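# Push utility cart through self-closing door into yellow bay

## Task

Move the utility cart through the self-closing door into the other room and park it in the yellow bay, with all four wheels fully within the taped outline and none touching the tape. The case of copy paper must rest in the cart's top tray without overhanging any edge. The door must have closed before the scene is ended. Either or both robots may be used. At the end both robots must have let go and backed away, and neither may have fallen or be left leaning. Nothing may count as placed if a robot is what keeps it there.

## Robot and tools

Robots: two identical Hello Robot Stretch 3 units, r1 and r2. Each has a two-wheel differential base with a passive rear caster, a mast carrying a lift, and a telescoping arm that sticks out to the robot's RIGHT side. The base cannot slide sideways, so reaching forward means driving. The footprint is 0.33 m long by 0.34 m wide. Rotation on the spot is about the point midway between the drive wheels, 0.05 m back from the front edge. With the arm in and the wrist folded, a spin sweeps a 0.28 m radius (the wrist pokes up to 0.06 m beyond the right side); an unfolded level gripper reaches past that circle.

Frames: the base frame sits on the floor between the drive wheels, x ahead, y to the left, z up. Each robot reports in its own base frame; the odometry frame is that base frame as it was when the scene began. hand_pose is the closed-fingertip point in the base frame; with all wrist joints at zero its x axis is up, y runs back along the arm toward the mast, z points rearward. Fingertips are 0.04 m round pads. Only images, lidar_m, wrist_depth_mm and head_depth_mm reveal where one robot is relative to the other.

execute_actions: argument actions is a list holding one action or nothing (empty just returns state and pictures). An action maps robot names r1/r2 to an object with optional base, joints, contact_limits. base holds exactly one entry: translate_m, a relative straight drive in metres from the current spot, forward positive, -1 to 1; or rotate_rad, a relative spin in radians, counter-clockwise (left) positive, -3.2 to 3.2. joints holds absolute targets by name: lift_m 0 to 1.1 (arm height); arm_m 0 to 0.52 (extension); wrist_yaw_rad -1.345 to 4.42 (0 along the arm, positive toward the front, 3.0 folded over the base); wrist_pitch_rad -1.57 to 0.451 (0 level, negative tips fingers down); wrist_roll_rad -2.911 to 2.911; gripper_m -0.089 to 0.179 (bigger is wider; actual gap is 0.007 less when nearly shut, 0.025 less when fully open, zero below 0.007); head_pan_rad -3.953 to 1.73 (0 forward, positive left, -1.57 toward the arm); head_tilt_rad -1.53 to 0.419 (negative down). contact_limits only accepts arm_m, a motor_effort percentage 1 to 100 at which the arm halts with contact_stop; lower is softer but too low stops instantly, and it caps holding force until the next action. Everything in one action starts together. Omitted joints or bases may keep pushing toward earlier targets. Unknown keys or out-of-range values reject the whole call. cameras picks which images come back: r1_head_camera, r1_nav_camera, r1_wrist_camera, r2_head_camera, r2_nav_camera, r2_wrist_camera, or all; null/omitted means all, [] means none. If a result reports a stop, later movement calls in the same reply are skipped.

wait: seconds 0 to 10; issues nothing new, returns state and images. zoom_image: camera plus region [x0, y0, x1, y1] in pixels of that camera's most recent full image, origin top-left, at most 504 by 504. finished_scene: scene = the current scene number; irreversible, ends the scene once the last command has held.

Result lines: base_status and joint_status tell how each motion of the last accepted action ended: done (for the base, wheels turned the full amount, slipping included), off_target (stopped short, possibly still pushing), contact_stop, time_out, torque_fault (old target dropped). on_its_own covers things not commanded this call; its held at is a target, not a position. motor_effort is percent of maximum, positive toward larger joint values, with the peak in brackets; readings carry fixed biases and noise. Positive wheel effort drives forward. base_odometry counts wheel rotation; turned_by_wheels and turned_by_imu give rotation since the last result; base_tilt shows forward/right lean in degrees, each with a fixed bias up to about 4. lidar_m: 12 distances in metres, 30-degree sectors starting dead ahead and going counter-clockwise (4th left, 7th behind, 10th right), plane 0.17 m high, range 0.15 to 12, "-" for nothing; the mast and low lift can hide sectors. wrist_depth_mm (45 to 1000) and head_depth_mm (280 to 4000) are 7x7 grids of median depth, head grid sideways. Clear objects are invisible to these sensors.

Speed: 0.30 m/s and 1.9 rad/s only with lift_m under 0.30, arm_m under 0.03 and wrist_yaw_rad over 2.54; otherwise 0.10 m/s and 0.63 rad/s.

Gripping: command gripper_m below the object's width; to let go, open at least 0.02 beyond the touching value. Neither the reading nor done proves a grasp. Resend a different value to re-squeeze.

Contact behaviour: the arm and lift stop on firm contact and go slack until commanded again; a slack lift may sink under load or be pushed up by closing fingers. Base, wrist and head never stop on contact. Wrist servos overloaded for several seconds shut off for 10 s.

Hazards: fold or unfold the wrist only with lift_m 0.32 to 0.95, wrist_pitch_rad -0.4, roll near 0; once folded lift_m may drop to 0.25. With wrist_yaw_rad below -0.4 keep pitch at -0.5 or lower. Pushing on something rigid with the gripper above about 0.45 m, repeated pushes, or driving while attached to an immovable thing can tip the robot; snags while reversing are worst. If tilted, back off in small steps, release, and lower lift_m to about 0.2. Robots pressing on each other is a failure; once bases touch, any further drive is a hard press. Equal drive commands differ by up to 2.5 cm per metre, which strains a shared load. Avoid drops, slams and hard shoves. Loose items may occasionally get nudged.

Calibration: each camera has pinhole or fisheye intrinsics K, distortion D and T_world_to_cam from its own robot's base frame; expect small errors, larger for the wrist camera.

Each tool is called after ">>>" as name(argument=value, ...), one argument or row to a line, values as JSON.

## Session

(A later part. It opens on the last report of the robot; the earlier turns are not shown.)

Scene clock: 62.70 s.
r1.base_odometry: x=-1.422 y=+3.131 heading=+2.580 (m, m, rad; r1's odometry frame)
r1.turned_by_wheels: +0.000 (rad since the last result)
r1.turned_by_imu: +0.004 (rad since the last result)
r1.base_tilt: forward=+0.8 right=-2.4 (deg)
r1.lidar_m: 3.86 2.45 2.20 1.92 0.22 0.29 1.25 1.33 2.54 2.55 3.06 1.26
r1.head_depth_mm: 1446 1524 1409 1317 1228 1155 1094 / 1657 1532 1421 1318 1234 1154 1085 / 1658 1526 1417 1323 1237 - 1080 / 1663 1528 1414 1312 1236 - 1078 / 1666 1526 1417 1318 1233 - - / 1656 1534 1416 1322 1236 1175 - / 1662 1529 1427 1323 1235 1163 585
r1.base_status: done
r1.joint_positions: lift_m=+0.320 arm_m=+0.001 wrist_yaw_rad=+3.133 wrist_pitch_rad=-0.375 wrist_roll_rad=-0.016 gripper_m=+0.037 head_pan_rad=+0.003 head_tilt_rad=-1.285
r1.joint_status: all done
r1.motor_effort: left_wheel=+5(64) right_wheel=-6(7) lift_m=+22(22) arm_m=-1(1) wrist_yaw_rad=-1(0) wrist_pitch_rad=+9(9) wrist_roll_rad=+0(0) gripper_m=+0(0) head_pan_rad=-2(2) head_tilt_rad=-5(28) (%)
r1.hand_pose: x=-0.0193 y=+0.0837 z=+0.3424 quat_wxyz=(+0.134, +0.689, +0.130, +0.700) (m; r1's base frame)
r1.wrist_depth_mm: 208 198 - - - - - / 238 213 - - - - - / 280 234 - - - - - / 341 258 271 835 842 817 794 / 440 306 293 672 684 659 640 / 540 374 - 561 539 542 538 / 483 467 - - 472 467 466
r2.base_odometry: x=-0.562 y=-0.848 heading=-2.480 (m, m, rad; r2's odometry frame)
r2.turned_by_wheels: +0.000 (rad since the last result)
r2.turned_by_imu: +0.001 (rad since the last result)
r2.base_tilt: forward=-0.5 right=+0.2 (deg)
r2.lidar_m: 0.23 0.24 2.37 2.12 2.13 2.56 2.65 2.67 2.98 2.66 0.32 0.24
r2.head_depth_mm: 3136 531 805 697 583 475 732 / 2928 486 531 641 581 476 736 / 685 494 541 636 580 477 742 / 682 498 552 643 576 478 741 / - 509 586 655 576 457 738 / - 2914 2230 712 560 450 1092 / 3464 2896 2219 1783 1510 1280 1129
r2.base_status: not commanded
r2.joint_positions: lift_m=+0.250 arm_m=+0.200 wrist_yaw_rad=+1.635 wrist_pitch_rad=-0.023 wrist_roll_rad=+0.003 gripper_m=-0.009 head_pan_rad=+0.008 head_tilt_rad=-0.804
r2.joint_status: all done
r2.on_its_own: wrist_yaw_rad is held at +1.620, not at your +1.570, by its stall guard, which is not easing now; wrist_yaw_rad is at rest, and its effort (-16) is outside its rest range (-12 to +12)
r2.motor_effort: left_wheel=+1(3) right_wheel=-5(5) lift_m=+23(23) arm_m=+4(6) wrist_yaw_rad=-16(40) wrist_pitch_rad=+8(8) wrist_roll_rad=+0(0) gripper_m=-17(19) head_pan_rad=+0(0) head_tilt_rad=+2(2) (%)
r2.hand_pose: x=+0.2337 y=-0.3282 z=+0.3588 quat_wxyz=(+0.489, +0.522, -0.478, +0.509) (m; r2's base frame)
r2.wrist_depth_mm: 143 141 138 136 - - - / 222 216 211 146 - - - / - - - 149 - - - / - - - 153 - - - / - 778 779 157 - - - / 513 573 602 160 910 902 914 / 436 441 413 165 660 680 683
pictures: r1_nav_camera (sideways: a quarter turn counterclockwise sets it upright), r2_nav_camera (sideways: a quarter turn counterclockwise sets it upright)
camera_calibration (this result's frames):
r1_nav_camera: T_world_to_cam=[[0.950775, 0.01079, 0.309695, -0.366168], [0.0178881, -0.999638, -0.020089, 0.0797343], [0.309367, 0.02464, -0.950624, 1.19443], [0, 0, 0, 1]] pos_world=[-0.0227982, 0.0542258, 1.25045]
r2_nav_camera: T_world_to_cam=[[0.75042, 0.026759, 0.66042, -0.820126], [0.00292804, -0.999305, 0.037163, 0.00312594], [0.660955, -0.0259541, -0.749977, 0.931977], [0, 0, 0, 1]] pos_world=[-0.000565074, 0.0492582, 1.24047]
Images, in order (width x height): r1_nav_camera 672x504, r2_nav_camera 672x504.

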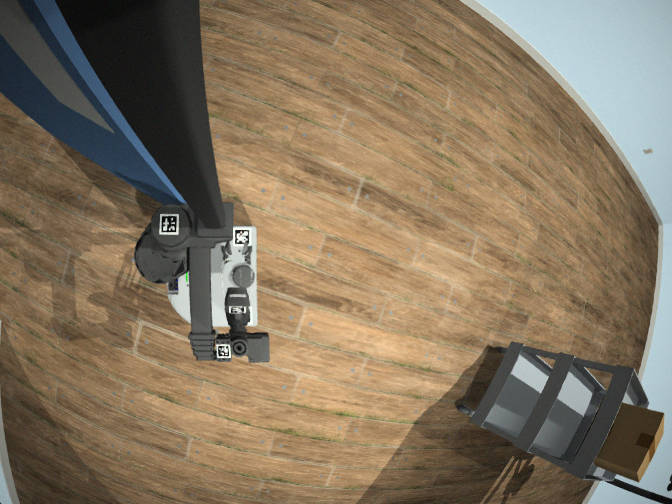

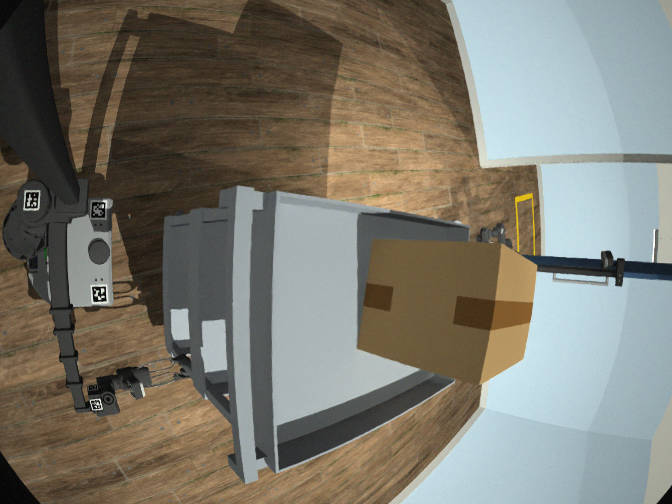

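>>> execute_actions(
  actions=[
    {"r1":{"base":{"translate_m":-0.3}},"r2":{"base":{"translate_m":0.3},"joints":{"wrist_yaw_rad":1.57}}},
  ],
  cameras=["r2_nav_camera"],
)

>>> execute_actions(
  actions=[
    {"r1":{"base":{"rotate_rad":0.8}}},
  ],
  cameras=["r1_nav_camera"],
)

>>> execute_actions(
  actions=[
    {"r1":{"base":{"translate_m":0.4}}},
  ],
  cameras=["r1_nav_camera","r2_nav_camera"],
)

Scene clock: 69.43 s.
r1.base_odometry: x=-1.168 y=+2.971 heading=+2.580 (m, m, rad; r1's odometry frame)
r1.turned_by_wheels: +0.000 (rad since the last result)
r1.turned_by_imu: +0.000 (rad since the last result)
r1.base_tilt: forward=+0.9 right=-2.5 (deg)
r1.lidar_m: 1.30 0.17 0.17 0.18 0.25 0.74 0.96 0.97 1.90 2.45 2.97 1.28
r1.head_depth_mm: 1460 1524 1415 1319 1230 1154 1090 / 1484 1522 1408 1317 1234 1153 1086 / 1654 1528 1411 1319 1233 - 1079 / 1658 1533 1418 1319 1237 - 1075 / 1657 1530 1416 1320 1231 - - / 1676 1524 1415 1325 649 852 - / 1661 1529 1421 1320 427 592 1070
r1.base_status: done
r1.joint_positions: lift_m=+0.320 arm_m=+0.001 wrist_yaw_rad=+3.133 wrist_pitch_rad=-0.375 wrist_roll_rad=-0.016 gripper_m=+0.037 head_pan_rad=+0.003 head_tilt_rad=-1.285
r1.joint_status: not commanded
r1.motor_effort: left_wheel=-3(18) right_wheel=+1(10) lift_m=+22(21) arm_m=-1(1) wrist_yaw_rad=+0(1) wrist_pitch_rad=+9(9) wrist_roll_rad=+0(0) gripper_m=+0(0) head_pan_rad=-2(2) head_tilt_rad=-5(5) (%)
r1.hand_pose: x=-0.0193 y=+0.0837 z=+0.3424 quat_wxyz=(+0.134, +0.689, +0.130, +0.700) (m; r1's base frame)
r1.wrist_depth_mm: 409 330 - 223 193 171 153 / 483 368 - 243 207 182 167 / 586 418 - 264 225 193 930 / 731 489 407 291 241 208 764 / 700 589 456 326 256 227 652 / 568 561 - 365 301 254 539 / 491 500 - - 321 454 462
r2.base_odometry: x=-0.799 y=-1.032 heading=-2.480 (m, m, rad; r2's odometry frame)
r2.turned_by_wheels: +0.000 (rad since the last result)
r2.turned_by_imu: +0.001 (rad since the last result)
r2.base_tilt: forward=-0.4 right=+0.3 (deg)
r2.lidar_m: 0.17 0.17 2.44 2.17 2.19 2.64 2.95 2.97 2.90 2.60 0.28 0.18
r2.head_depth_mm: 2871 2865 763 696 583 504 444 / 2682 483 483 583 582 502 410 / 2591 478 480 580 579 499 405 / 1784 477 479 576 577 499 417 / 3722 474 475 589 575 497 424 / - 2772 838 722 602 516 454 / - 2769 2186 1805 1503 1306 1144
r2.base_status: done
r2.joint_positions: lift_m=+0.250 arm_m=+0.200 wrist_yaw_rad=+1.511 wrist_pitch_rad=-0.023 wrist_roll_rad=+0.003 gripper_m=-0.009 head_pan_rad=+0.008 head_tilt_rad=-0.803
r2.joint_status: wrist_yaw_rad off_target (ended at +1.511, target +1.570)
r2.on_its_own: wrist_yaw_rad is held at +1.523, not at your +1.570, by its stall guard, which is not easing now; wrist_yaw_rad is at rest, and its effort (+13) is outside its rest range (-12 to +12)
r2.motor_effort: left_wheel=-9(14) right_wheel=+11(30) lift_m=+23(23) arm_m=+2(4) wrist_yaw_rad=+13(40) wrist_pitch_rad=+8(8) wrist_roll_rad=+0(0) gripper_m=-18(19) head_pan_rad=-1(1) head_tilt_rad=+2(2) (%)
r2.hand_pose: x=+0.2338 y=-0.3602 z=+0.3588 quat_wxyz=(+0.520, +0.492, -0.510, +0.478) (m; r2's base frame)
r2.wrist_depth_mm: 115 120 126 132 - - - / 224 218 213 143 - - - / - - - 147 - - - / - - - 151 - - - / 672 702 720 154 - - - / 576 577 578 157 909 899 906 / 437 437 419 164 654 682 692
pictures: r2_nav_camera (sideways: a quarter turn counterclockwise sets it upright)
camera_calibration (this result's frames):
r2_nav_camera: T_world_to_cam=[[0.750285, 0.0267579, 0.660573, -0.820326], [0.00292041, -0.999305, 0.0371619, 0.00312741], [0.661108, -0.0259529, -0.749841, 0.931801], [0, 0, 0, 1]] pos_world=[-0.000552509, 0.0492583, 1.24047]
Images, in order (width x height): r2_nav_camera 672x504.

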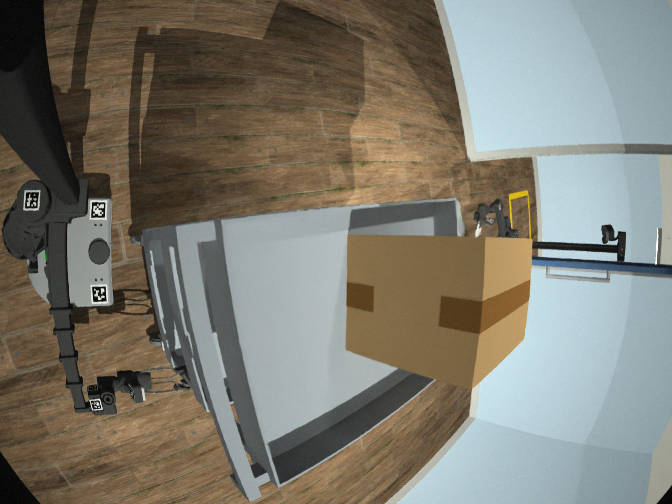

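Scene clock: 71.67 s.
r1.base_odometry: x=-1.168 y=+2.971 heading=-2.903 (m, m, rad; r1's odometry frame)
r1.turned_by_wheels: +0.800 (rad since the last result)
r1.turned_by_imu: +0.792 (rad since the last result)
r1.base_tilt: forward=+0.9 right=-2.5 (deg)
r1.lidar_m: 2.98 - 0.15 0.19 3.73 0.96 1.27 2.44 2.60 1.30 1.28 3.00
r1.head_depth_mm: 1639 1521 1418 1315 1230 1160 1085 / - 1510 1409 1310 1237 1154 1085 / - - - 1309 1235 - 1075 / - - - - 569 - 1077 / - - - - 455 - - / - - - - 407 1173 - / - - - - 409 1153 1077
r1.base_status: done
r1.joint_positions: lift_m=+0.320 arm_m=+0.001 wrist_yaw_rad=+3.133 wrist_pitch_rad=-0.375 wrist_roll_rad=-0.016 gripper_m=+0.037 head_pan_rad=+0.003 head_tilt_rad=-1.285
r1.joint_status: not commanded
r1.motor_effort: left_wheel=+2(8) right_wheel=+3(8) lift_m=+21(22) arm_m=-1(1) wrist_yaw_rad=+0(1) wrist_pitch_rad=+9(9) wrist_roll_rad=+0(0) gripper_m=-1(1) head_pan_rad=-2(2) head_tilt_rad=-6(6) (%)
r1.hand_pose: x=-0.0193 y=+0.0837 z=+0.3424 quat_wxyz=(+0.134, +0.689, +0.130, +0.700) (m; r1's base frame)
r1.wrist_depth_mm: - - - 715 221 131 92 / - - - 793 230 133 94 / - - - 929 236 136 95 / 878 855 833 769 245 139 96 / 693 682 677 637 226 141 98 / 574 564 - 556 254 144 99 / 485 498 - - 248 137 101
r2.base_odometry: x=-0.799 y=-1.032 heading=-2.480 (m, m, rad; r2's odometry frame)
r2.turned_by_wheels: +0.000 (rad since the last result)
r2.turned_by_imu: +0.000 (rad since the last result)
r2.base_tilt: forward=-0.4 right=+0.3 (deg)
r2.lidar_m: 0.17 0.17 2.43 2.17 2.19 2.63 2.96 2.96 2.91 2.60 0.28 0.18
r2.head_depth_mm: 2868 2872 765 695 582 503 444 / 2690 482 482 582 581 502 410 / 2572 479 480 579 579 500 405 / 1881 477 477 575 578 498 418 / 1891 474 476 589 576 496 424 / - 2901 840 721 602 515 453 / - 2748 2214 1796 1512 1301 1145
r2.base_status: not commanded
r2.joint_positions: lift_m=+0.250 arm_m=+0.200 wrist_yaw_rad=+1.511 wrist_pitch_rad=-0.023 wrist_roll_rad=+0.003 gripper_m=-0.009 head_pan_rad=+0.008 head_tilt_rad=-0.803
r2.joint_status: not commanded
r2.on_its_own: wrist_yaw_rad is held at +1.523, not at your +1.570, by its stall guard, which is not easing now; wrist_yaw_rad is at rest, and its effort (+14) is outside its rest range (-12 to +12)
r2.motor_effort: left_wheel=-9(9) right_wheel=+11(10) lift_m=+23(23) arm_m=+1(1) wrist_yaw_rad=+14(14) wrist_pitch_rad=+8(8) wrist_roll_rad=-1(0) gripper_m=-17(17) head_pan_rad=+0(0) head_tilt_rad=+1(1) (%)
r2.hand_pose: x=+0.2338 y=-0.3602 z=+0.3588 quat_wxyz=(+0.520, +0.492, -0.510, +0.478) (m; r2's base frame)
r2.wrist_depth_mm: 115 119 126 132 - - - / 223 218 213 143 - - - / - - - 147 - - - / - - - 151 - - - / 673 707 724 154 - - - / 579 573 578 158 884 895 917 / 438 445 421 164 652 687 691
pictures: r1_nav_camera (sideways: a quarter turn counterclockwise sets it upright)
camera_calibration (this result's frames):
r1_nav_camera: T_world_to_cam=[[0.950775, 0.0107925, 0.309694, -0.366166], [0.0178907, -0.999638, -0.020089, 0.0797343], [0.309365, 0.0246408, -0.950624, 1.19443], [0, 0, 0, 1]] pos_world=[-0.0227984, 0.0542257, 1.25045]
Images, in order (width x height): r1_nav_camera 672x504.

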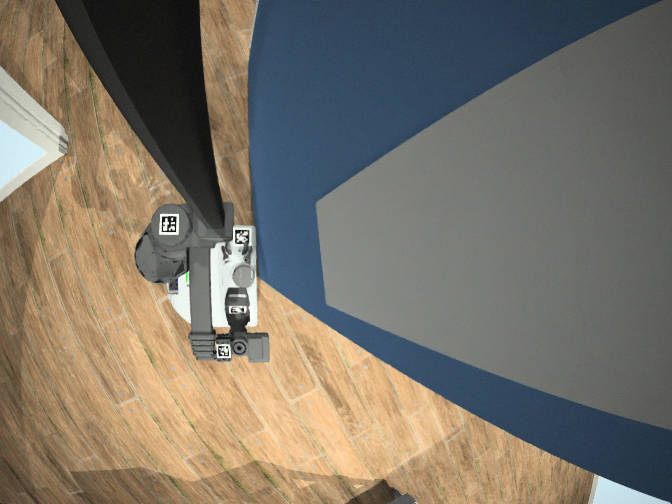

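Scene clock: 76.77 s.
r1.base_odometry: x=-1.557 y=+2.877 heading=-2.903 (m, m, rad; r1's odometry frame)
r1.turned_by_wheels: +0.000 (rad since the last result)
r1.turned_by_imu: +0.002 (rad since the last result)
r1.base_tilt: forward=+0.9 right=-2.4 (deg)
r1.lidar_m: 1.98 1.94 0.15 0.18 0.43 1.31 1.54 2.80 2.97 1.15 1.16 2.55
r1.head_depth_mm: 1662 1531 1416 1314 1237 1160 1092 / 1654 1531 1422 1315 1232 1155 1089 / 1663 1527 1419 1316 1231 - 1079 / 1656 1526 1417 1313 1235 - 1072 / 1661 1527 1414 1322 1243 - - / 1667 1529 1419 1320 635 1130 - / 1663 1533 1417 1322 387 847 1081
r1.base_status: done
r1.joint_positions: lift_m=+0.320 arm_m=+0.001 wrist_yaw_rad=+3.133 wrist_pitch_rad=-0.375 wrist_roll_rad=-0.016 gripper_m=+0.037 head_pan_rad=+0.003 head_tilt_rad=-1.285
r1.joint_status: not commanded
r1.motor_effort: left_wheel=+7(29) right_wheel=+2(6) lift_m=+22(22) arm_m=-1(1) wrist_yaw_rad=+0(0) wrist_pitch_rad=+9(9) wrist_roll_rad=+0(0) gripper_m=-1(2) head_pan_rad=-2(2) head_tilt_rad=-5(5) (%)
r1.hand_pose: x=-0.0193 y=+0.0837 z=+0.3424 quat_wxyz=(+0.134, +0.689, +0.130, +0.700) (m; r1's base frame)
r1.wrist_depth_mm: - - - 277 202 157 146 / - - - 300 213 165 - / - - - 329 227 175 - / 862 872 841 365 242 190 791 / 682 679 672 412 245 213 642 / 572 559 - 456 286 506 539 / 488 492 - - 300 467 460
r2.base_odometry: x=-0.799 y=-1.032 heading=-2.480 (m, m, rad; r2's odometry frame)
r2.turned_by_wheels: +0.000 (rad since the last result)
r2.turned_by_imu: +0.000 (rad since the last result)
r2.base_tilt: forward=-0.2 right=+0.2 (deg)
r2.lidar_m: 0.17 0.17 2.43 2.18 2.19 2.63 2.96 2.97 2.91 2.59 0.28 0.18
r2.head_depth_mm: 2858 2850 764 694 583 503 444 / 2656 483 483 583 581 501 410 / 1826 480 480 580 579 499 405 / 2292 477 477 576 578 498 418 / - 474 476 589 576 497 424 / - 2913 840 722 601 516 453 / - 2746 2200 1796 1510 1308 1146
r2.base_status: not commanded
r2.joint_positions: lift_m=+0.250 arm_m=+0.200 wrist_yaw_rad=+1.511 wrist_pitch_rad=-0.023 wrist_roll_rad=+0.003 gripper_m=-0.009 head_pan_rad=+0.008 head_tilt_rad=-0.803
r2.joint_status: not commanded
r2.on_its_own: wrist_yaw_rad is held at +1.523, not at your +1.570, by its stall guard, which is not easing now; wrist_yaw_rad is at rest, and its effort (+14) is outside its rest range (-12 to +12)
r2.motor_effort: left_wheel=-9(9) right_wheel=+11(11) lift_m=+23(23) arm_m=+1(1) wrist_yaw_rad=+14(13) wrist_pitch_rad=+8(8) wrist_roll_rad=+0(0) gripper_m=-17(17) head_pan_rad=+0(0) head_tilt_rad=+2(1) (%)
r2.hand_pose: x=+0.2338 y=-0.3602 z=+0.3588 quat_wxyz=(+0.520, +0.492, -0.510, +0.478) (m; r2's base frame)
r2.wrist_depth_mm: 115 119 126 133 - - - / 224 218 214 143 - - - / - - - 147 - - - / - - - 151 - - - / 672 705 739 154 - - - / 575 579 581 157 900 903 925 / 437 436 420 164 650 695 690
pictures: r1_nav_camera (sideways: a quarter turn counterclockwise sets it upright), r2_nav_camera (sideways: a quarter turn counterclockwise sets it upright)
camera_calibration (this result's frames):
r1_nav_camera: T_world_to_cam=[[0.950775, 0.010793, 0.309694, -0.366166], [0.0178913, -0.999638, -0.020089, 0.0797343], [0.309365, 0.024641, -0.950624, 1.19443], [0, 0, 0, 1]] pos_world=[-0.0227985, 0.0542257, 1.25045]
r2_nav_camera: T_world_to_cam=[[0.750285, 0.0267578, 0.660573, -0.820325], [0.0029203, -0.999305, 0.0371619, 0.00312741], [0.661108, -0.025953, -0.749842, 0.931801], [0, 0, 0, 1]] pos_world=[-0.000552518, 0.0492583, 1.24047]
Images, in order (width x height): r1_nav_camera 672x504, r2_nav_camera 672x504.

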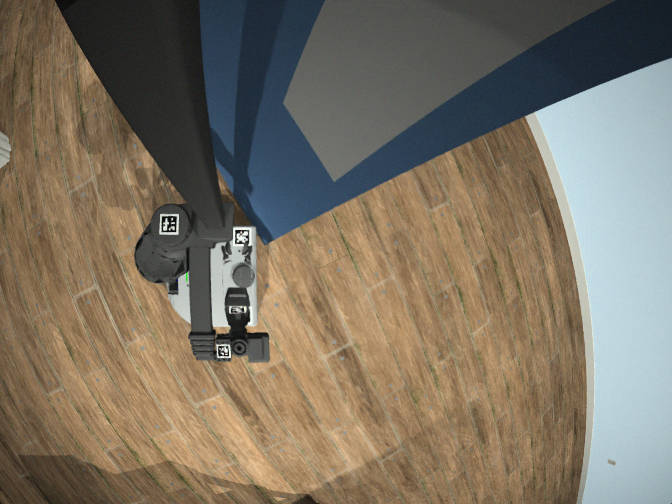

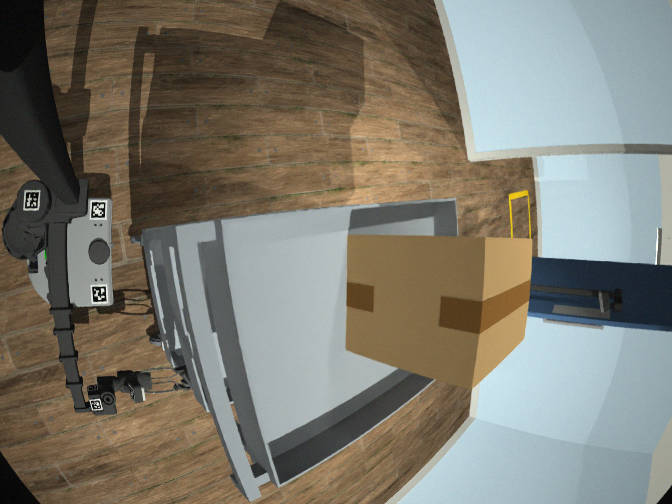

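>>> execute_actions(
  actions=[
    {"r1":{"base":{"rotate_rad":0.8}},"r2":{"joints":{"gripper_m":0.179,"wrist_yaw_rad":1.57}}},
  ],
  cameras=[],
)

>>> execute_actions(
  actions=[
    {"r1":{"base":{"translate_m":0.4}},"r2":{"base":{"translate_m":-0.2}}},
  ],
  cameras=[],
)

>>> execute_actions(
  actions=[
    {"r2":{"base":{"rotate_rad":0.3},"joints":{"lift_m":0.125,"arm_m":0.12}}},
  ],
  cameras=["r1_nav_camera","r2_nav_camera","r2_wrist_camera"],
)

Scene clock: 84.03 s.
r1.base_odometry: x=-1.557 y=+2.877 heading=-2.103 (m, m, rad; r1's odometry frame)
r1.turned_by_wheels: +0.800 (rad since the last result)
r1.turned_by_imu: +0.792 (rad since the last result)
r1.base_tilt: forward=+0.9 right=-2.5 (deg)
r1.lidar_m: 1.67 1.40 0.15 3.90 1.83 2.40 2.82 1.22 1.15 3.32 2.13 1.94
r1.head_depth_mm: 1655 1527 1414 1317 1229 1155 1095 / 1661 1525 1417 1320 1230 1156 1084 / 1663 1528 1412 1321 1233 - 1076 / 1655 1536 1414 1318 1231 - 1076 / 1658 1530 1419 1321 596 - - / 1626 1537 1415 375 - 1174 - / 1453 1513 - - 1214 1161 1078
r1.base_status: done
r1.joint_positions: lift_m=+0.320 arm_m=+0.001 wrist_yaw_rad=+3.133 wrist_pitch_rad=-0.375 wrist_roll_rad=-0.016 gripper_m=+0.037 head_pan_rad=+0.003 head_tilt_rad=-1.286
r1.joint_status: not commanded
r1.motor_effort: left_wheel=+3(5) right_wheel=+6(12) lift_m=+22(22) arm_m=-1(1) wrist_yaw_rad=+0(1) wrist_pitch_rad=+9(9) wrist_roll_rad=+0(0) gripper_m=-2(1) head_pan_rad=-2(2) head_tilt_rad=-5(5) (%)
r1.hand_pose: x=-0.0193 y=+0.0837 z=+0.3424 quat_wxyz=(+0.134, +0.689, +0.130, +0.700) (m; r1's base frame)
r1.wrist_depth_mm: - - - - - 187 80 / - - - - - 169 81 / - - - - - 154 86 / 878 863 852 839 800 142 92 / 682 665 672 673 556 131 100 / 570 572 - 563 481 124 110 / 486 496 - - 401 132 441
r2.base_odometry: x=-0.799 y=-1.032 heading=-2.480 (m, m, rad; r2's odometry frame)
r2.turned_by_wheels: +0.000 (rad since the last result)
r2.turned_by_imu: +0.001 (rad since the last result)
r2.base_tilt: forward=-0.4 right=+0.1 (deg)
r2.lidar_m: 0.17 0.17 2.43 2.18 2.18 2.62 2.95 2.97 2.90 2.60 0.28 0.18
r2.head_depth_mm: 2874 2884 781 695 584 503 444 / 2694 482 484 584 580 501 381 / 1795 479 480 580 581 500 401 / 1783 476 479 577 577 500 412 / - 474 477 575 575 497 422 / - 2895 812 682 563 486 397 / - 2757 2210 1793 1511 1307 1147
r2.base_status: not commanded
r2.joint_positions: lift_m=+0.250 arm_m=+0.200 wrist_yaw_rad=+1.568 wrist_pitch_rad=-0.023 wrist_roll_rad=+0.003 gripper_m=+0.179 head_pan_rad=+0.008 head_tilt_rad=-0.803
r2.joint_status: all done
r2.motor_effort: left_wheel=-6(11) right_wheel=+5(12) lift_m=+23(23) arm_m=+1(2) wrist_yaw_rad=+3(44) wrist_pitch_rad=+8(8) wrist_roll_rad=+0(0) gripper_m=+0(98) head_pan_rad=+0(0) head_tilt_rad=+1(1) (%)
r2.hand_pose: x=+0.2342 y=-0.3456 z=+0.3588 quat_wxyz=(+0.506, +0.506, -0.495, +0.493) (m; r2's base frame)
r2.wrist_depth_mm: 117 121 125 130 - - - / 223 218 212 142 - - - / - - - 146 - - - / - - - 150 - - - / 690 712 738 154 - - - / 573 575 584 158 898 915 984 / - 437 442 162 685 681 -
pictures: none
No camera images: the call's "cameras" was empty. Leave "cameras" out to get every camera's image.

Scene clock: 89.47 s.
r1.base_odometry: x=-1.759 y=+2.532 heading=-2.102 (m, m, rad; r1's odometry frame)
r1.turned_by_wheels: +0.001 (rad since the last result)
r1.turned_by_imu: -0.174 (rad since the last result)
r1.base_tilt: forward=+0.8 right=-2.4 (deg)
r1.lidar_m: 1.83 - 0.15 0.20 1.36 1.67 2.90 3.19 1.22 4.25 2.23 1.85
r1.head_depth_mm: 1647 1521 1405 1307 1237 1159 1092 / 1639 1521 1412 1317 1230 1155 1087 / 1650 1511 1410 1314 1230 - 1084 / 1658 1523 1412 1317 1239 - 1078 / 1654 1524 1407 1329 - - - / 1648 1545 - - - 1170 - / - - - - - 1164 1084
r1.base_status: translate_m off_target (by the wheels' count: +0.3996 of +0.4000)
r1.joint_positions: lift_m=+0.320 arm_m=+0.001 wrist_yaw_rad=+3.132 wrist_pitch_rad=-0.375 wrist_roll_rad=-0.016 gripper_m=+0.037 head_pan_rad=-0.005 head_tilt_rad=-1.291
r1.joint_status: not commanded
r1.on_its_own: left_wheel is at rest, and its effort (+47) is outside its rest range (-18 to +18); right_wheel is at rest, and its effort (+32) is outside its rest range (-18 to +18)
r1.motor_effort: left_wheel=+47(80) right_wheel=+32(87) lift_m=+21(22) arm_m=-1(1) wrist_yaw_rad=+0(3) wrist_pitch_rad=+8(10) wrist_roll_rad=+0(0) gripper_m=+0(0) head_pan_rad=+3(5) head_tilt_rad=-4(5) (%)
r1.hand_pose: x=-0.0191 y=+0.0837 z=+0.3425 quat_wxyz=(+0.134, +0.690, +0.130, +0.700) (m; r1's base frame)
r1.wrist_depth_mm: - - - - 240 118 78 / - - - - 243 119 79 / - - - - 244 120 79 / 885 858 831 831 248 121 80 / 692 688 674 675 219 121 80 / 569 567 - 560 237 122 80 / 485 497 - - 225 114 86
r2.base_odometry: x=-0.641 y=-0.909 heading=-2.480 (m, m, rad; r2's odometry frame)
r2.turned_by_wheels: +0.000 (rad since the last result)
r2.turned_by_imu: +0.000 (rad since the last result)
r2.base_tilt: forward=-0.5 right=+0.2 (deg)
r2.lidar_m: 0.37 3.07 2.39 2.14 2.15 2.59 2.76 2.77 2.95 2.63 2.64 0.40
r2.head_depth_mm: 3076 3008 833 695 885 1000 1168 / 2866 648 803 692 575 1051 1145 / 687 620 726 692 569 881 1133 / 680 619 723 688 540 879 1119 / 719 628 757 686 532 860 1119 / - 2858 2076 1746 1483 1306 1151 / 3715 2878 2237 1786 1511 1301 1149
r2.base_status: done
r2.joint_positions: lift_m=+0.250 arm_m=+0.200 wrist_yaw_rad=+1.568 wrist_pitch_rad=-0.023 wrist_roll_rad=+0.003 gripper_m=+0.179 head_pan_rad=+0.008 head_tilt_rad=-0.803
r2.joint_status: not commanded
r2.motor_effort: left_wheel=-4(12) right_wheel=+3(5) lift_m=+23(23) arm_m=+1(1) wrist_yaw_rad=+3(1) wrist_pitch_rad=+8(8) wrist_roll_rad=-1(0) gripper_m=+0(1) head_pan_rad=+0(1) head_tilt_rad=+1(2) (%)
r2.hand_pose: x=+0.2342 y=-0.3456 z=+0.3588 quat_wxyz=(+0.506, +0.506, -0.495, +0.493) (m; r2's base frame)
r2.wrist_depth_mm: 288 295 305 319 - - - / 294 301 313 328 - - - / - - - - - - - / - - - - - - - / - 826 848 856 - - - / 544 572 581 583 893 907 976 / - 344 359 369 685 694 -
pictures: none
No camera images: the call's "cameras" was empty. Leave "cameras" out to get every camera's image.

Scene clock: 91.43 s.
r1.base_odometry: x=-1.759 y=+2.532 heading=-2.102 (m, m, rad; r1's odometry frame)
r1.turned_by_wheels: +0.000 (rad since the last result)
r1.turned_by_imu: +0.000 (rad since the last result)
r1.base_tilt: forward=+0.8 right=-2.5 (deg)
r1.lidar_m: 1.84 - 0.15 0.20 1.36 1.66 2.90 3.20 1.21 4.24 2.23 1.85
r1.head_depth_mm: 1654 1526 1405 1316 1229 1157 1092 / 1649 1525 1412 1311 1237 1162 1084 / 1656 1524 1413 1314 1232 - 1082 / 1651 1521 1411 1318 1234 - 1078 / 1655 1522 1412 1335 - - - / 1645 1543 - - - 1178 - / - - - - - 1166 1080
r1.base_status: not commanded
r1.joint_positions: lift_m=+0.320 arm_m=+0.001 wrist_yaw_rad=+3.132 wrist_pitch_rad=-0.375 wrist_roll_rad=-0.016 gripper_m=+0.037 head_pan_rad=-0.005 head_tilt_rad=-1.291
r1.joint_status: not commanded
r1.on_its_own: left_wheel is at rest, and its effort (+47) is outside its rest range (-18 to +18); right_wheel is at rest, and its effort (+31) is outside its rest range (-18 to +18)
r1.motor_effort: left_wheel=+47(47) right_wheel=+31(31) lift_m=+21(22) arm_m=-1(1) wrist_yaw_rad=+0(0) wrist_pitch_rad=+9(8) wrist_roll_rad=+0(0) gripper_m=-1(0) head_pan_rad=+3(4) head_tilt_rad=-3(3) (%)
r1.hand_pose: x=-0.0191 y=+0.0837 z=+0.3425 quat_wxyz=(+0.134, +0.690, +0.130, +0.700) (m; r1's base frame)
r1.wrist_depth_mm: - - - - 238 118 79 / - - - - 241 119 79 / - - - - 244 120 79 / 867 845 846 834 248 121 80 / 684 698 686 683 216 122 80 / 568 564 - 558 239 122 80 / 487 500 - - 223 114 86
r2.base_odometry: x=-0.641 y=-0.909 heading=-2.180 (m, m, rad; r2's odometry frame)
r2.turned_by_wheels: +0.300 (rad since the last result)
r2.turned_by_imu: +0.305 (rad since the last result)
r2.base_tilt: forward=-0.4 right=+0.4 (deg)
r2.lidar_m: 0.37 2.76 2.17 2.14 2.30 2.80 2.76 2.98 2.67 2.64 0.45 0.37
r2.head_depth_mm: 699 587 674 696 523 850 1077 / - 611 697 692 534 848 1104 / - 2967 832 689 533 862 1103 / 2909 2956 2244 1809 1459 1262 1116 / 2833 2914 2237 1797 1517 1310 1149 / 2835 2890 2226 1803 1518 1312 1148 / 2874 2881 2208 1791 1502 1306 1153
r2.base_status: done
r2.joint_positions: lift_m=+0.125 arm_m=+0.120 wrist_yaw_rad=+1.569 wrist_pitch_rad=-0.023 wrist_roll_rad=+0.003 gripper_m=+0.179 head_pan_rad=+0.008 head_tilt_rad=-0.803
r2.joint_status: all done
r2.motor_effort: left_wheel=-4(10) right_wheel=+3(8) lift_m=+23(22) arm_m=-3(3) wrist_yaw_rad=+1(4) wrist_pitch_rad=+8(8) wrist_roll_rad=+0(0) gripper_m=+0(0) head_pan_rad=+0(0) head_tilt_rad=+1(1) (%)
r2.hand_pose: x=+0.2342 y=-0.2658 z=+0.2338 quat_wxyz=(+0.506, +0.506, -0.495, +0.493) (m; r2's base frame)
r2.wrist_depth_mm: 276 - 537 532 536 - - / 290 - - - - - 236 / 293 - - - - - 234 / - - 706 848 784 - 233 / 764 281 272 260 469 375 234 / 630 286 273 263 254 246 233 / - 323 444 273 259 251 -
pictures: r1_nav_camera (sideways: a quarter turn counterclockwise sets it upright), r2_nav_camera (sideways: a quarter turn counterclockwise sets it upright), r2_wrist_camera
camera_calibration (this result's frames):
r1_nav_camera: T_world_to_cam=[[0.952583, 0.00357409, 0.304258, -0.359098], [0.0101947, -0.999745, -0.020174, 0.0798917], [0.304108, 0.0223192, -0.952376, 1.19673], [0, 0, 0, 1]] pos_world=[-0.0226797, 0.0544446, 1.25061]
r2_nav_camera: T_world_to_cam=[[0.750193, 0.0267572, 0.660677, -0.82046], [0.0029154, -0.999305, 0.0371612, 0.0031284], [0.661212, -0.0259519, -0.74975, 0.931681], [0, 0, 0, 1]] pos_world=[-0.000544026, 0.0492584, 1.24047]
r2_wrist_camera: T_world_to_cam=[[-0.0101731, -0.999785, 0.0180462, -0.267572], [-0.142387, -0.0164149, -0.989675, 0.3091], [0.989759, -0.0126376, -0.142189, -0.0368546], [0, 0, 0, 1]] pos_world=[0.0777669, -0.262906, 0.305497]
Images, in order (width x height): r1_nav_camera 672x504, r2_nav_camera 672x504, r2_wrist_camera 644x364.

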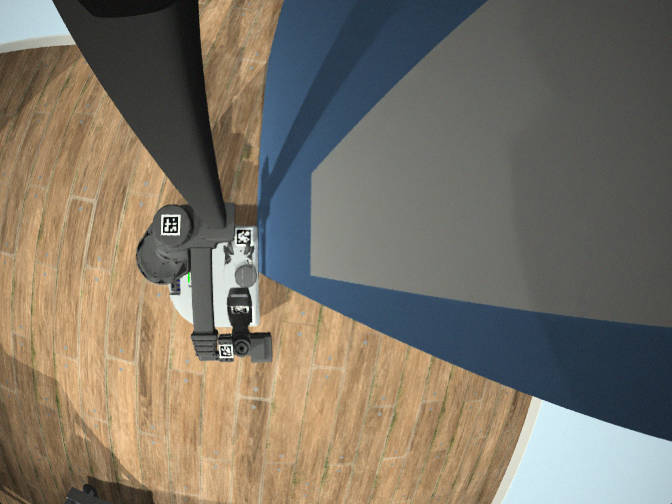

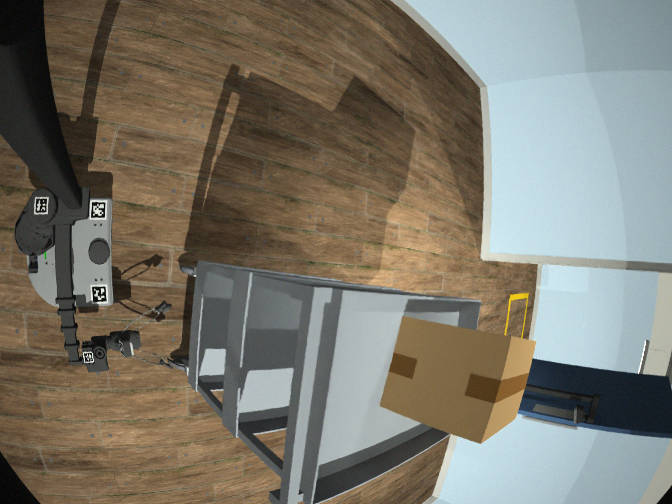

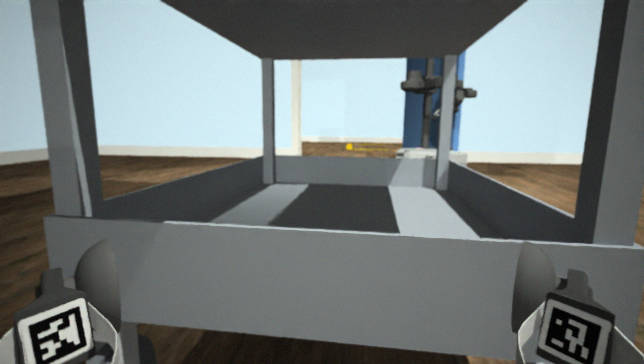

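>>> execute_actions(
  actions=[
    {"r1":{"base":{"translate_m":-0.005},"joints":{"head_pan_rad":-2.6,"head_tilt_rad":-0.9}},"r2":{"base":{"translate_m":0.7},"joints":{"lift_m":0.1,"arm_m":0.13}}},
  ],
  cameras=["r1_nav_camera","r2_nav_camera","r2_wrist_camera"],
)

Scene clock: 102.20 s.
r1.base_odometry: x=-1.756 y=+2.536 heading=-2.102 (m, m, rad; r1's odometry frame)
r1.turned_by_wheels: +0.000 (rad since the last result)
r1.turned_by_imu: -0.193 (rad since the last result)
r1.base_tilt: forward=+0.9 right=-2.4 (deg)
r1.lidar_m: 1.88 1.94 0.15 0.19 1.35 1.33 2.87 0.76 0.78 4.80 2.68 1.95
r1.head_depth_mm: 2443 2598 2023 1660 1407 1231 1106 / 2578 2585 2015 1658 1416 1228 - / 2715 2591 2021 1665 1414 1228 1139 / 2879 2489 1949 1621 1417 1231 - / 879 928 1209 1371 1387 1227 - / 770 867 1209 1371 1394 1230 1085 / 797 900 1251 1407 1423 1232 1087
r1.base_status: done
r1.joint_positions: lift_m=+0.320 arm_m=+0.001 wrist_yaw_rad=+3.132 wrist_pitch_rad=-0.375 wrist_roll_rad=-0.016 gripper_m=+0.037 head_pan_rad=-2.593 head_tilt_rad=-0.896
r1.joint_status: all done
r1.motor_effort: left_wheel=+7(34) right_wheel=-2(28) lift_m=+21(21) arm_m=-1(1) wrist_yaw_rad=+0(1) wrist_pitch_rad=+9(9) wrist_roll_rad=+0(1) gripper_m=-2(1) head_pan_rad=-5(100) head_tilt_rad=-2(34) (%)
r1.hand_pose: x=-0.0191 y=+0.0837 z=+0.3425 quat_wxyz=(+0.134, +0.690, +0.130, +0.700) (m; r1's base frame)
r1.wrist_depth_mm: - - - 505 215 136 99 / - - - 558 224 141 101 / - - - 624 234 144 104 / 882 840 851 690 244 148 105 / 694 683 681 650 229 152 107 / 569 573 - 546 261 156 110 / 490 496 - - 260 151 113
r2.base_odometry: x=-1.042 y=-1.483 heading=-2.180 (m, m, rad; r2's odometry frame)
r2.turned_by_wheels: +0.000 (rad since the last result)
r2.turned_by_imu: +0.003 (rad since the last result)
r2.base_tilt: forward=-0.4 right=+0.2 (deg)
r2.lidar_m: 0.20 2.55 2.10 2.06 2.22 3.32 3.45 3.48 2.74 2.71 0.35 0.22
r2.head_depth_mm: - 502 553 659 584 484 949 / 693 495 545 642 581 510 707 / 687 490 538 637 579 499 398 / 2036 524 562 652 578 519 700 / 2155 2398 845 965 1283 1286 1153 / 2173 2498 2223 1797 1516 1304 1151 / 2183 2520 2222 1797 1507 1302 1145
r2.base_status: done
r2.joint_positions: lift_m=+0.100 arm_m=+0.130 wrist_yaw_rad=+1.630 wrist_pitch_rad=-0.026 wrist_roll_rad=+0.003 gripper_m=+0.179 head_pan_rad=+0.008 head_tilt_rad=-0.803
r2.joint_status: all done
r2.on_its_own: wrist_yaw_rad is held at +1.618, not at your +1.570, by its stall guard, which is not easing now; wrist_yaw_rad is at rest, and its effort (-14) is outside its rest range (-12 to +12)
r2.motor_effort: left_wheel=-3(19) right_wheel=+5(43) lift_m=+24(23) arm_m=+2(3) wrist_yaw_rad=-14(35) wrist_pitch_rad=+9(9) wrist_roll_rad=+0(0) gripper_m=+0(0) head_pan_rad=+0(1) head_tilt_rad=+1(2) (%)
r2.hand_pose: x=+0.2337 y=-0.2596 z=+0.2081 quat_wxyz=(+0.491, +0.522, -0.479, +0.507) (m; r2's base frame)
r2.wrist_depth_mm: - - 636 635 - - - / - - - - - - 223 / - - - - - - 223 / 398 528 713 725 555 412 223 / 308 168 173 183 190 198 209 / - 168 175 183 192 200 215 / - 173 180 188 198 207 -
pictures: r1_nav_camera (sideways: a quarter turn counterclockwise sets it upright), r2_nav_camera (sideways: a quarter turn counterclockwise sets it upright), r2_wrist_camera
camera_calibration (this result's frames):
r1_nav_camera: T_world_to_cam=[[-0.645899, -0.404213, 0.647631, -0.796628], [-0.539723, 0.841743, -0.0129134, 0.0738023], [-0.539919, -0.357882, -0.761845, 0.954276], [0, 0, 0, 1]] pos_world=[0.040523, -0.0426119, 1.24388]
r2_nav_camera: T_world_to_cam=[[0.750066, 0.026756, 0.660821, -0.820648], [0.00290804, -0.999305, 0.0371601, 0.00312979], [0.661356, -0.0259509, -0.749623, 0.931515], [0, 0, 0, 1]] pos_world=[-0.000532195, 0.0492585, 1.24047]
r2_wrist_camera: T_world_to_cam=[[0.0508456, -0.998543, 0.0180705, -0.274914], [-0.143794, -0.025225, -0.989286, 0.281664], [0.988301, 0.0477024, -0.144867, -0.0233415], [0, 0, 0, 1]] pos_world=[0.077548, -0.266295, 0.280233]
Images, in order (width x height): r1_nav_camera 672x504, r2_nav_camera 672x504, r2_wrist_camera 644x364.

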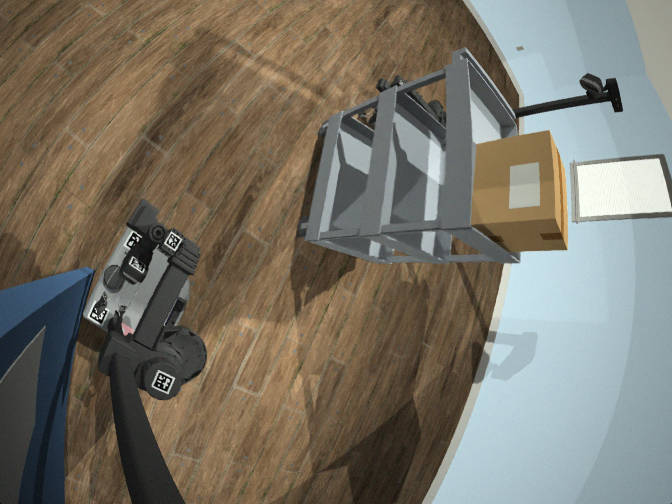

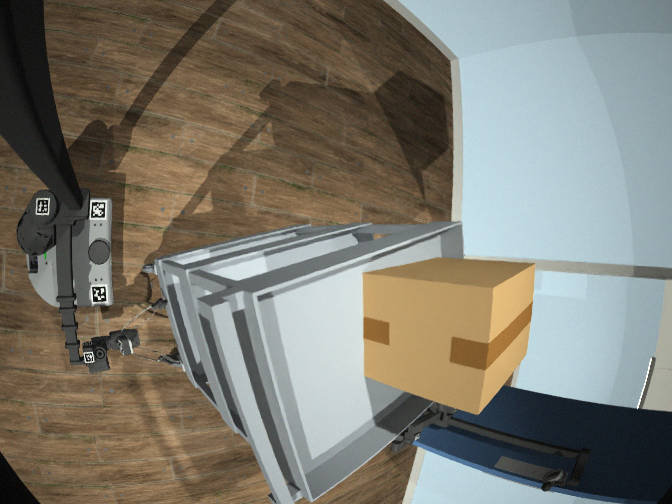

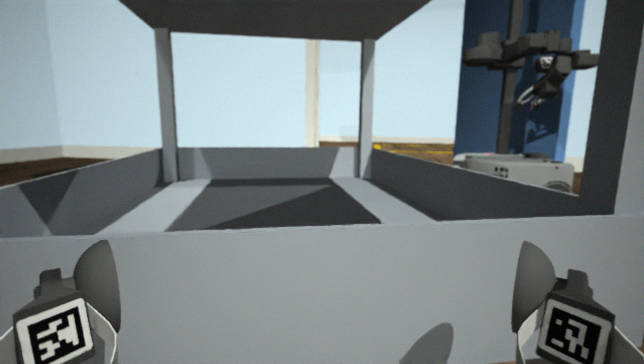

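>>> execute_actions(
  actions=[
    {"r2":{"base":{"translate_m":0.35},"joints":{"arm_m":0.0,"wrist_yaw_rad":1.57}}},
  ],
  cameras=["r1_nav_camera","r2_nav_camera","r2_wrist_camera"],
)

Scene clock: 108.53 s.
r1.base_odometry: x=-1.756 y=+2.536 heading=-2.102 (m, m, rad; r1's odometry frame)
r1.turned_by_wheels: +0.000 (rad since the last result)
r1.turned_by_imu: +0.001 (rad since the last result)
r1.base_tilt: forward=+0.8 right=-2.5 (deg)
r1.lidar_m: 1.88 1.95 0.15 0.19 1.36 1.33 0.73 0.73 0.84 4.83 2.69 1.95
r1.head_depth_mm: 2356 2491 2031 1672 1416 1226 1104 / 722 858 875 1580 1418 1228 - / 752 852 1212 1147 1351 1232 1144 / 789 883 1217 1368 1391 1234 - / 1145 957 1247 1401 1389 1228 - / 3121 995 1250 1388 1422 1232 1087 / 3223 928 1515 1584 1413 1232 1088
r1.base_status: not commanded
r1.joint_positions: lift_m=+0.320 arm_m=+0.001 wrist_yaw_rad=+3.132 wrist_pitch_rad=-0.375 wrist_roll_rad=-0.016 gripper_m=+0.037 head_pan_rad=-2.593 head_tilt_rad=-0.896
r1.joint_status: not commanded
r1.motor_effort: left_wheel=+7(7) right_wheel=-2(1) lift_m=+21(21) arm_m=-1(1) wrist_yaw_rad=+0(0) wrist_pitch_rad=+8(8) wrist_roll_rad=+0(1) gripper_m=+0(0) head_pan_rad=-5(5) head_tilt_rad=-1(2) (%)
r1.hand_pose: x=-0.0191 y=+0.0837 z=+0.3425 quat_wxyz=(+0.134, +0.690, +0.130, +0.700) (m; r1's base frame)
r1.wrist_depth_mm: - - - 503 215 136 100 / - - - 559 224 140 101 / - - - 629 234 143 103 / 887 870 860 703 243 148 105 / 703 688 679 639 229 152 108 / 577 565 - 543 259 156 110 / 486 497 - - 260 150 113
r2.base_odometry: x=-1.242 y=-1.770 heading=-2.181 (m, m, rad; r2's odometry frame)
r2.turned_by_wheels: +0.000 (rad since the last result)
r2.turned_by_imu: +0.002 (rad since the last result)
r2.base_tilt: forward=-0.3 right=+0.2 (deg)
r2.lidar_m: 0.23 0.23 2.05 2.03 2.18 3.25 3.81 3.55 2.79 2.75 0.39 0.25
r2.head_depth_mm: - 2990 814 695 584 459 964 / - 555 804 692 582 456 977 / 687 501 550 644 579 464 755 / 679 497 545 639 577 470 726 / 676 493 541 635 576 489 673 / 1779 492 582 664 574 495 411 / 1855 2126 2157 1761 1468 1279 1111
r2.base_status: done
r2.joint_positions: lift_m=+0.100 arm_m=+0.000 wrist_yaw_rad=+1.586 wrist_pitch_rad=-0.027 wrist_roll_rad=+0.003 gripper_m=+0.179 head_pan_rad=+0.008 head_tilt_rad=-0.803
r2.joint_status: all done
r2.on_its_own: wrist_yaw_rad is at rest, and its effort (-18) is outside its rest range (-12 to +12)
r2.motor_effort: left_wheel=-1(7) right_wheel=+4(24) lift_m=+23(23) arm_m=-2(4) wrist_yaw_rad=-18(48) wrist_pitch_rad=+9(9) wrist_roll_rad=-1(0) gripper_m=-1(2) head_pan_rad=+0(0) head_tilt_rad=+1(1) (%)
r2.hand_pose: x=+0.2341 y=-0.1414 z=+0.2080 quat_wxyz=(+0.503, +0.511, -0.490, +0.496) (m; r2's base frame)
r2.wrist_depth_mm: - - 641 632 - - 206 / - - - - - - 207 / - - - - - - 208 / 394 539 704 719 541 389 218 / 326 167 173 181 189 196 207 / - 168 174 183 191 198 213 / - 172 179 188 197 206 -
pictures: r1_nav_camera (sideways: a quarter turn counterclockwise sets it upright), r2_nav_camera (sideways: a quarter turn counterclockwise sets it upright), r2_wrist_camera
camera_calibration (this result's frames):
r1_nav_camera: T_world_to_cam=[[-0.645899, -0.404213, 0.647631, -0.796628], [-0.539723, 0.841743, -0.0129134, 0.0738023], [-0.539919, -0.357882, -0.761845, 0.954276], [0, 0, 0, 1]] pos_world=[0.040523, -0.042612, 1.24388]
r2_nav_camera: T_world_to_cam=[[0.750066, 0.026756, 0.660821, -0.820648], [0.00290807, -0.999305, 0.0371601, 0.00312979], [0.661356, -0.0259508, -0.749623, 0.931515], [0, 0, 0, 1]] pos_world=[-0.000532186, 0.0492585, 1.24047]
r2_wrist_camera: T_world_to_cam=[[0.00646623, -0.999816, 0.0180766, -0.146677], [-0.145304, -0.0188245, -0.989208, 0.28581], [0.989366, 0.00376986, -0.145399, -0.0357504], [0, 0, 0, 1]] pos_world=[0.0778479, -0.141135, 0.280179]
Images, in order (width x height): r1_nav_camera 672x504, r2_nav_camera 672x504, r2_wrist_camera 644x364.

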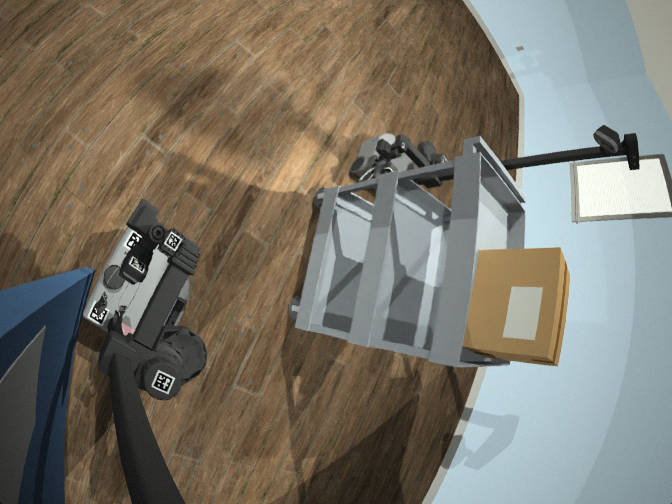

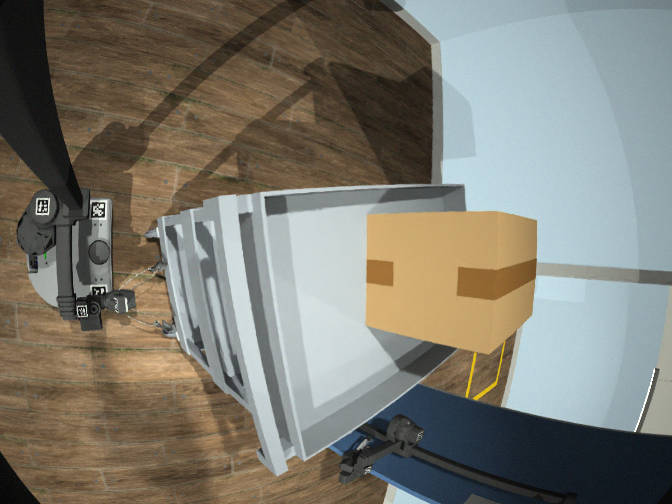

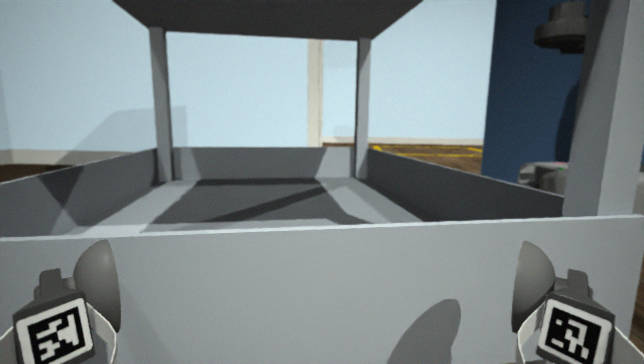

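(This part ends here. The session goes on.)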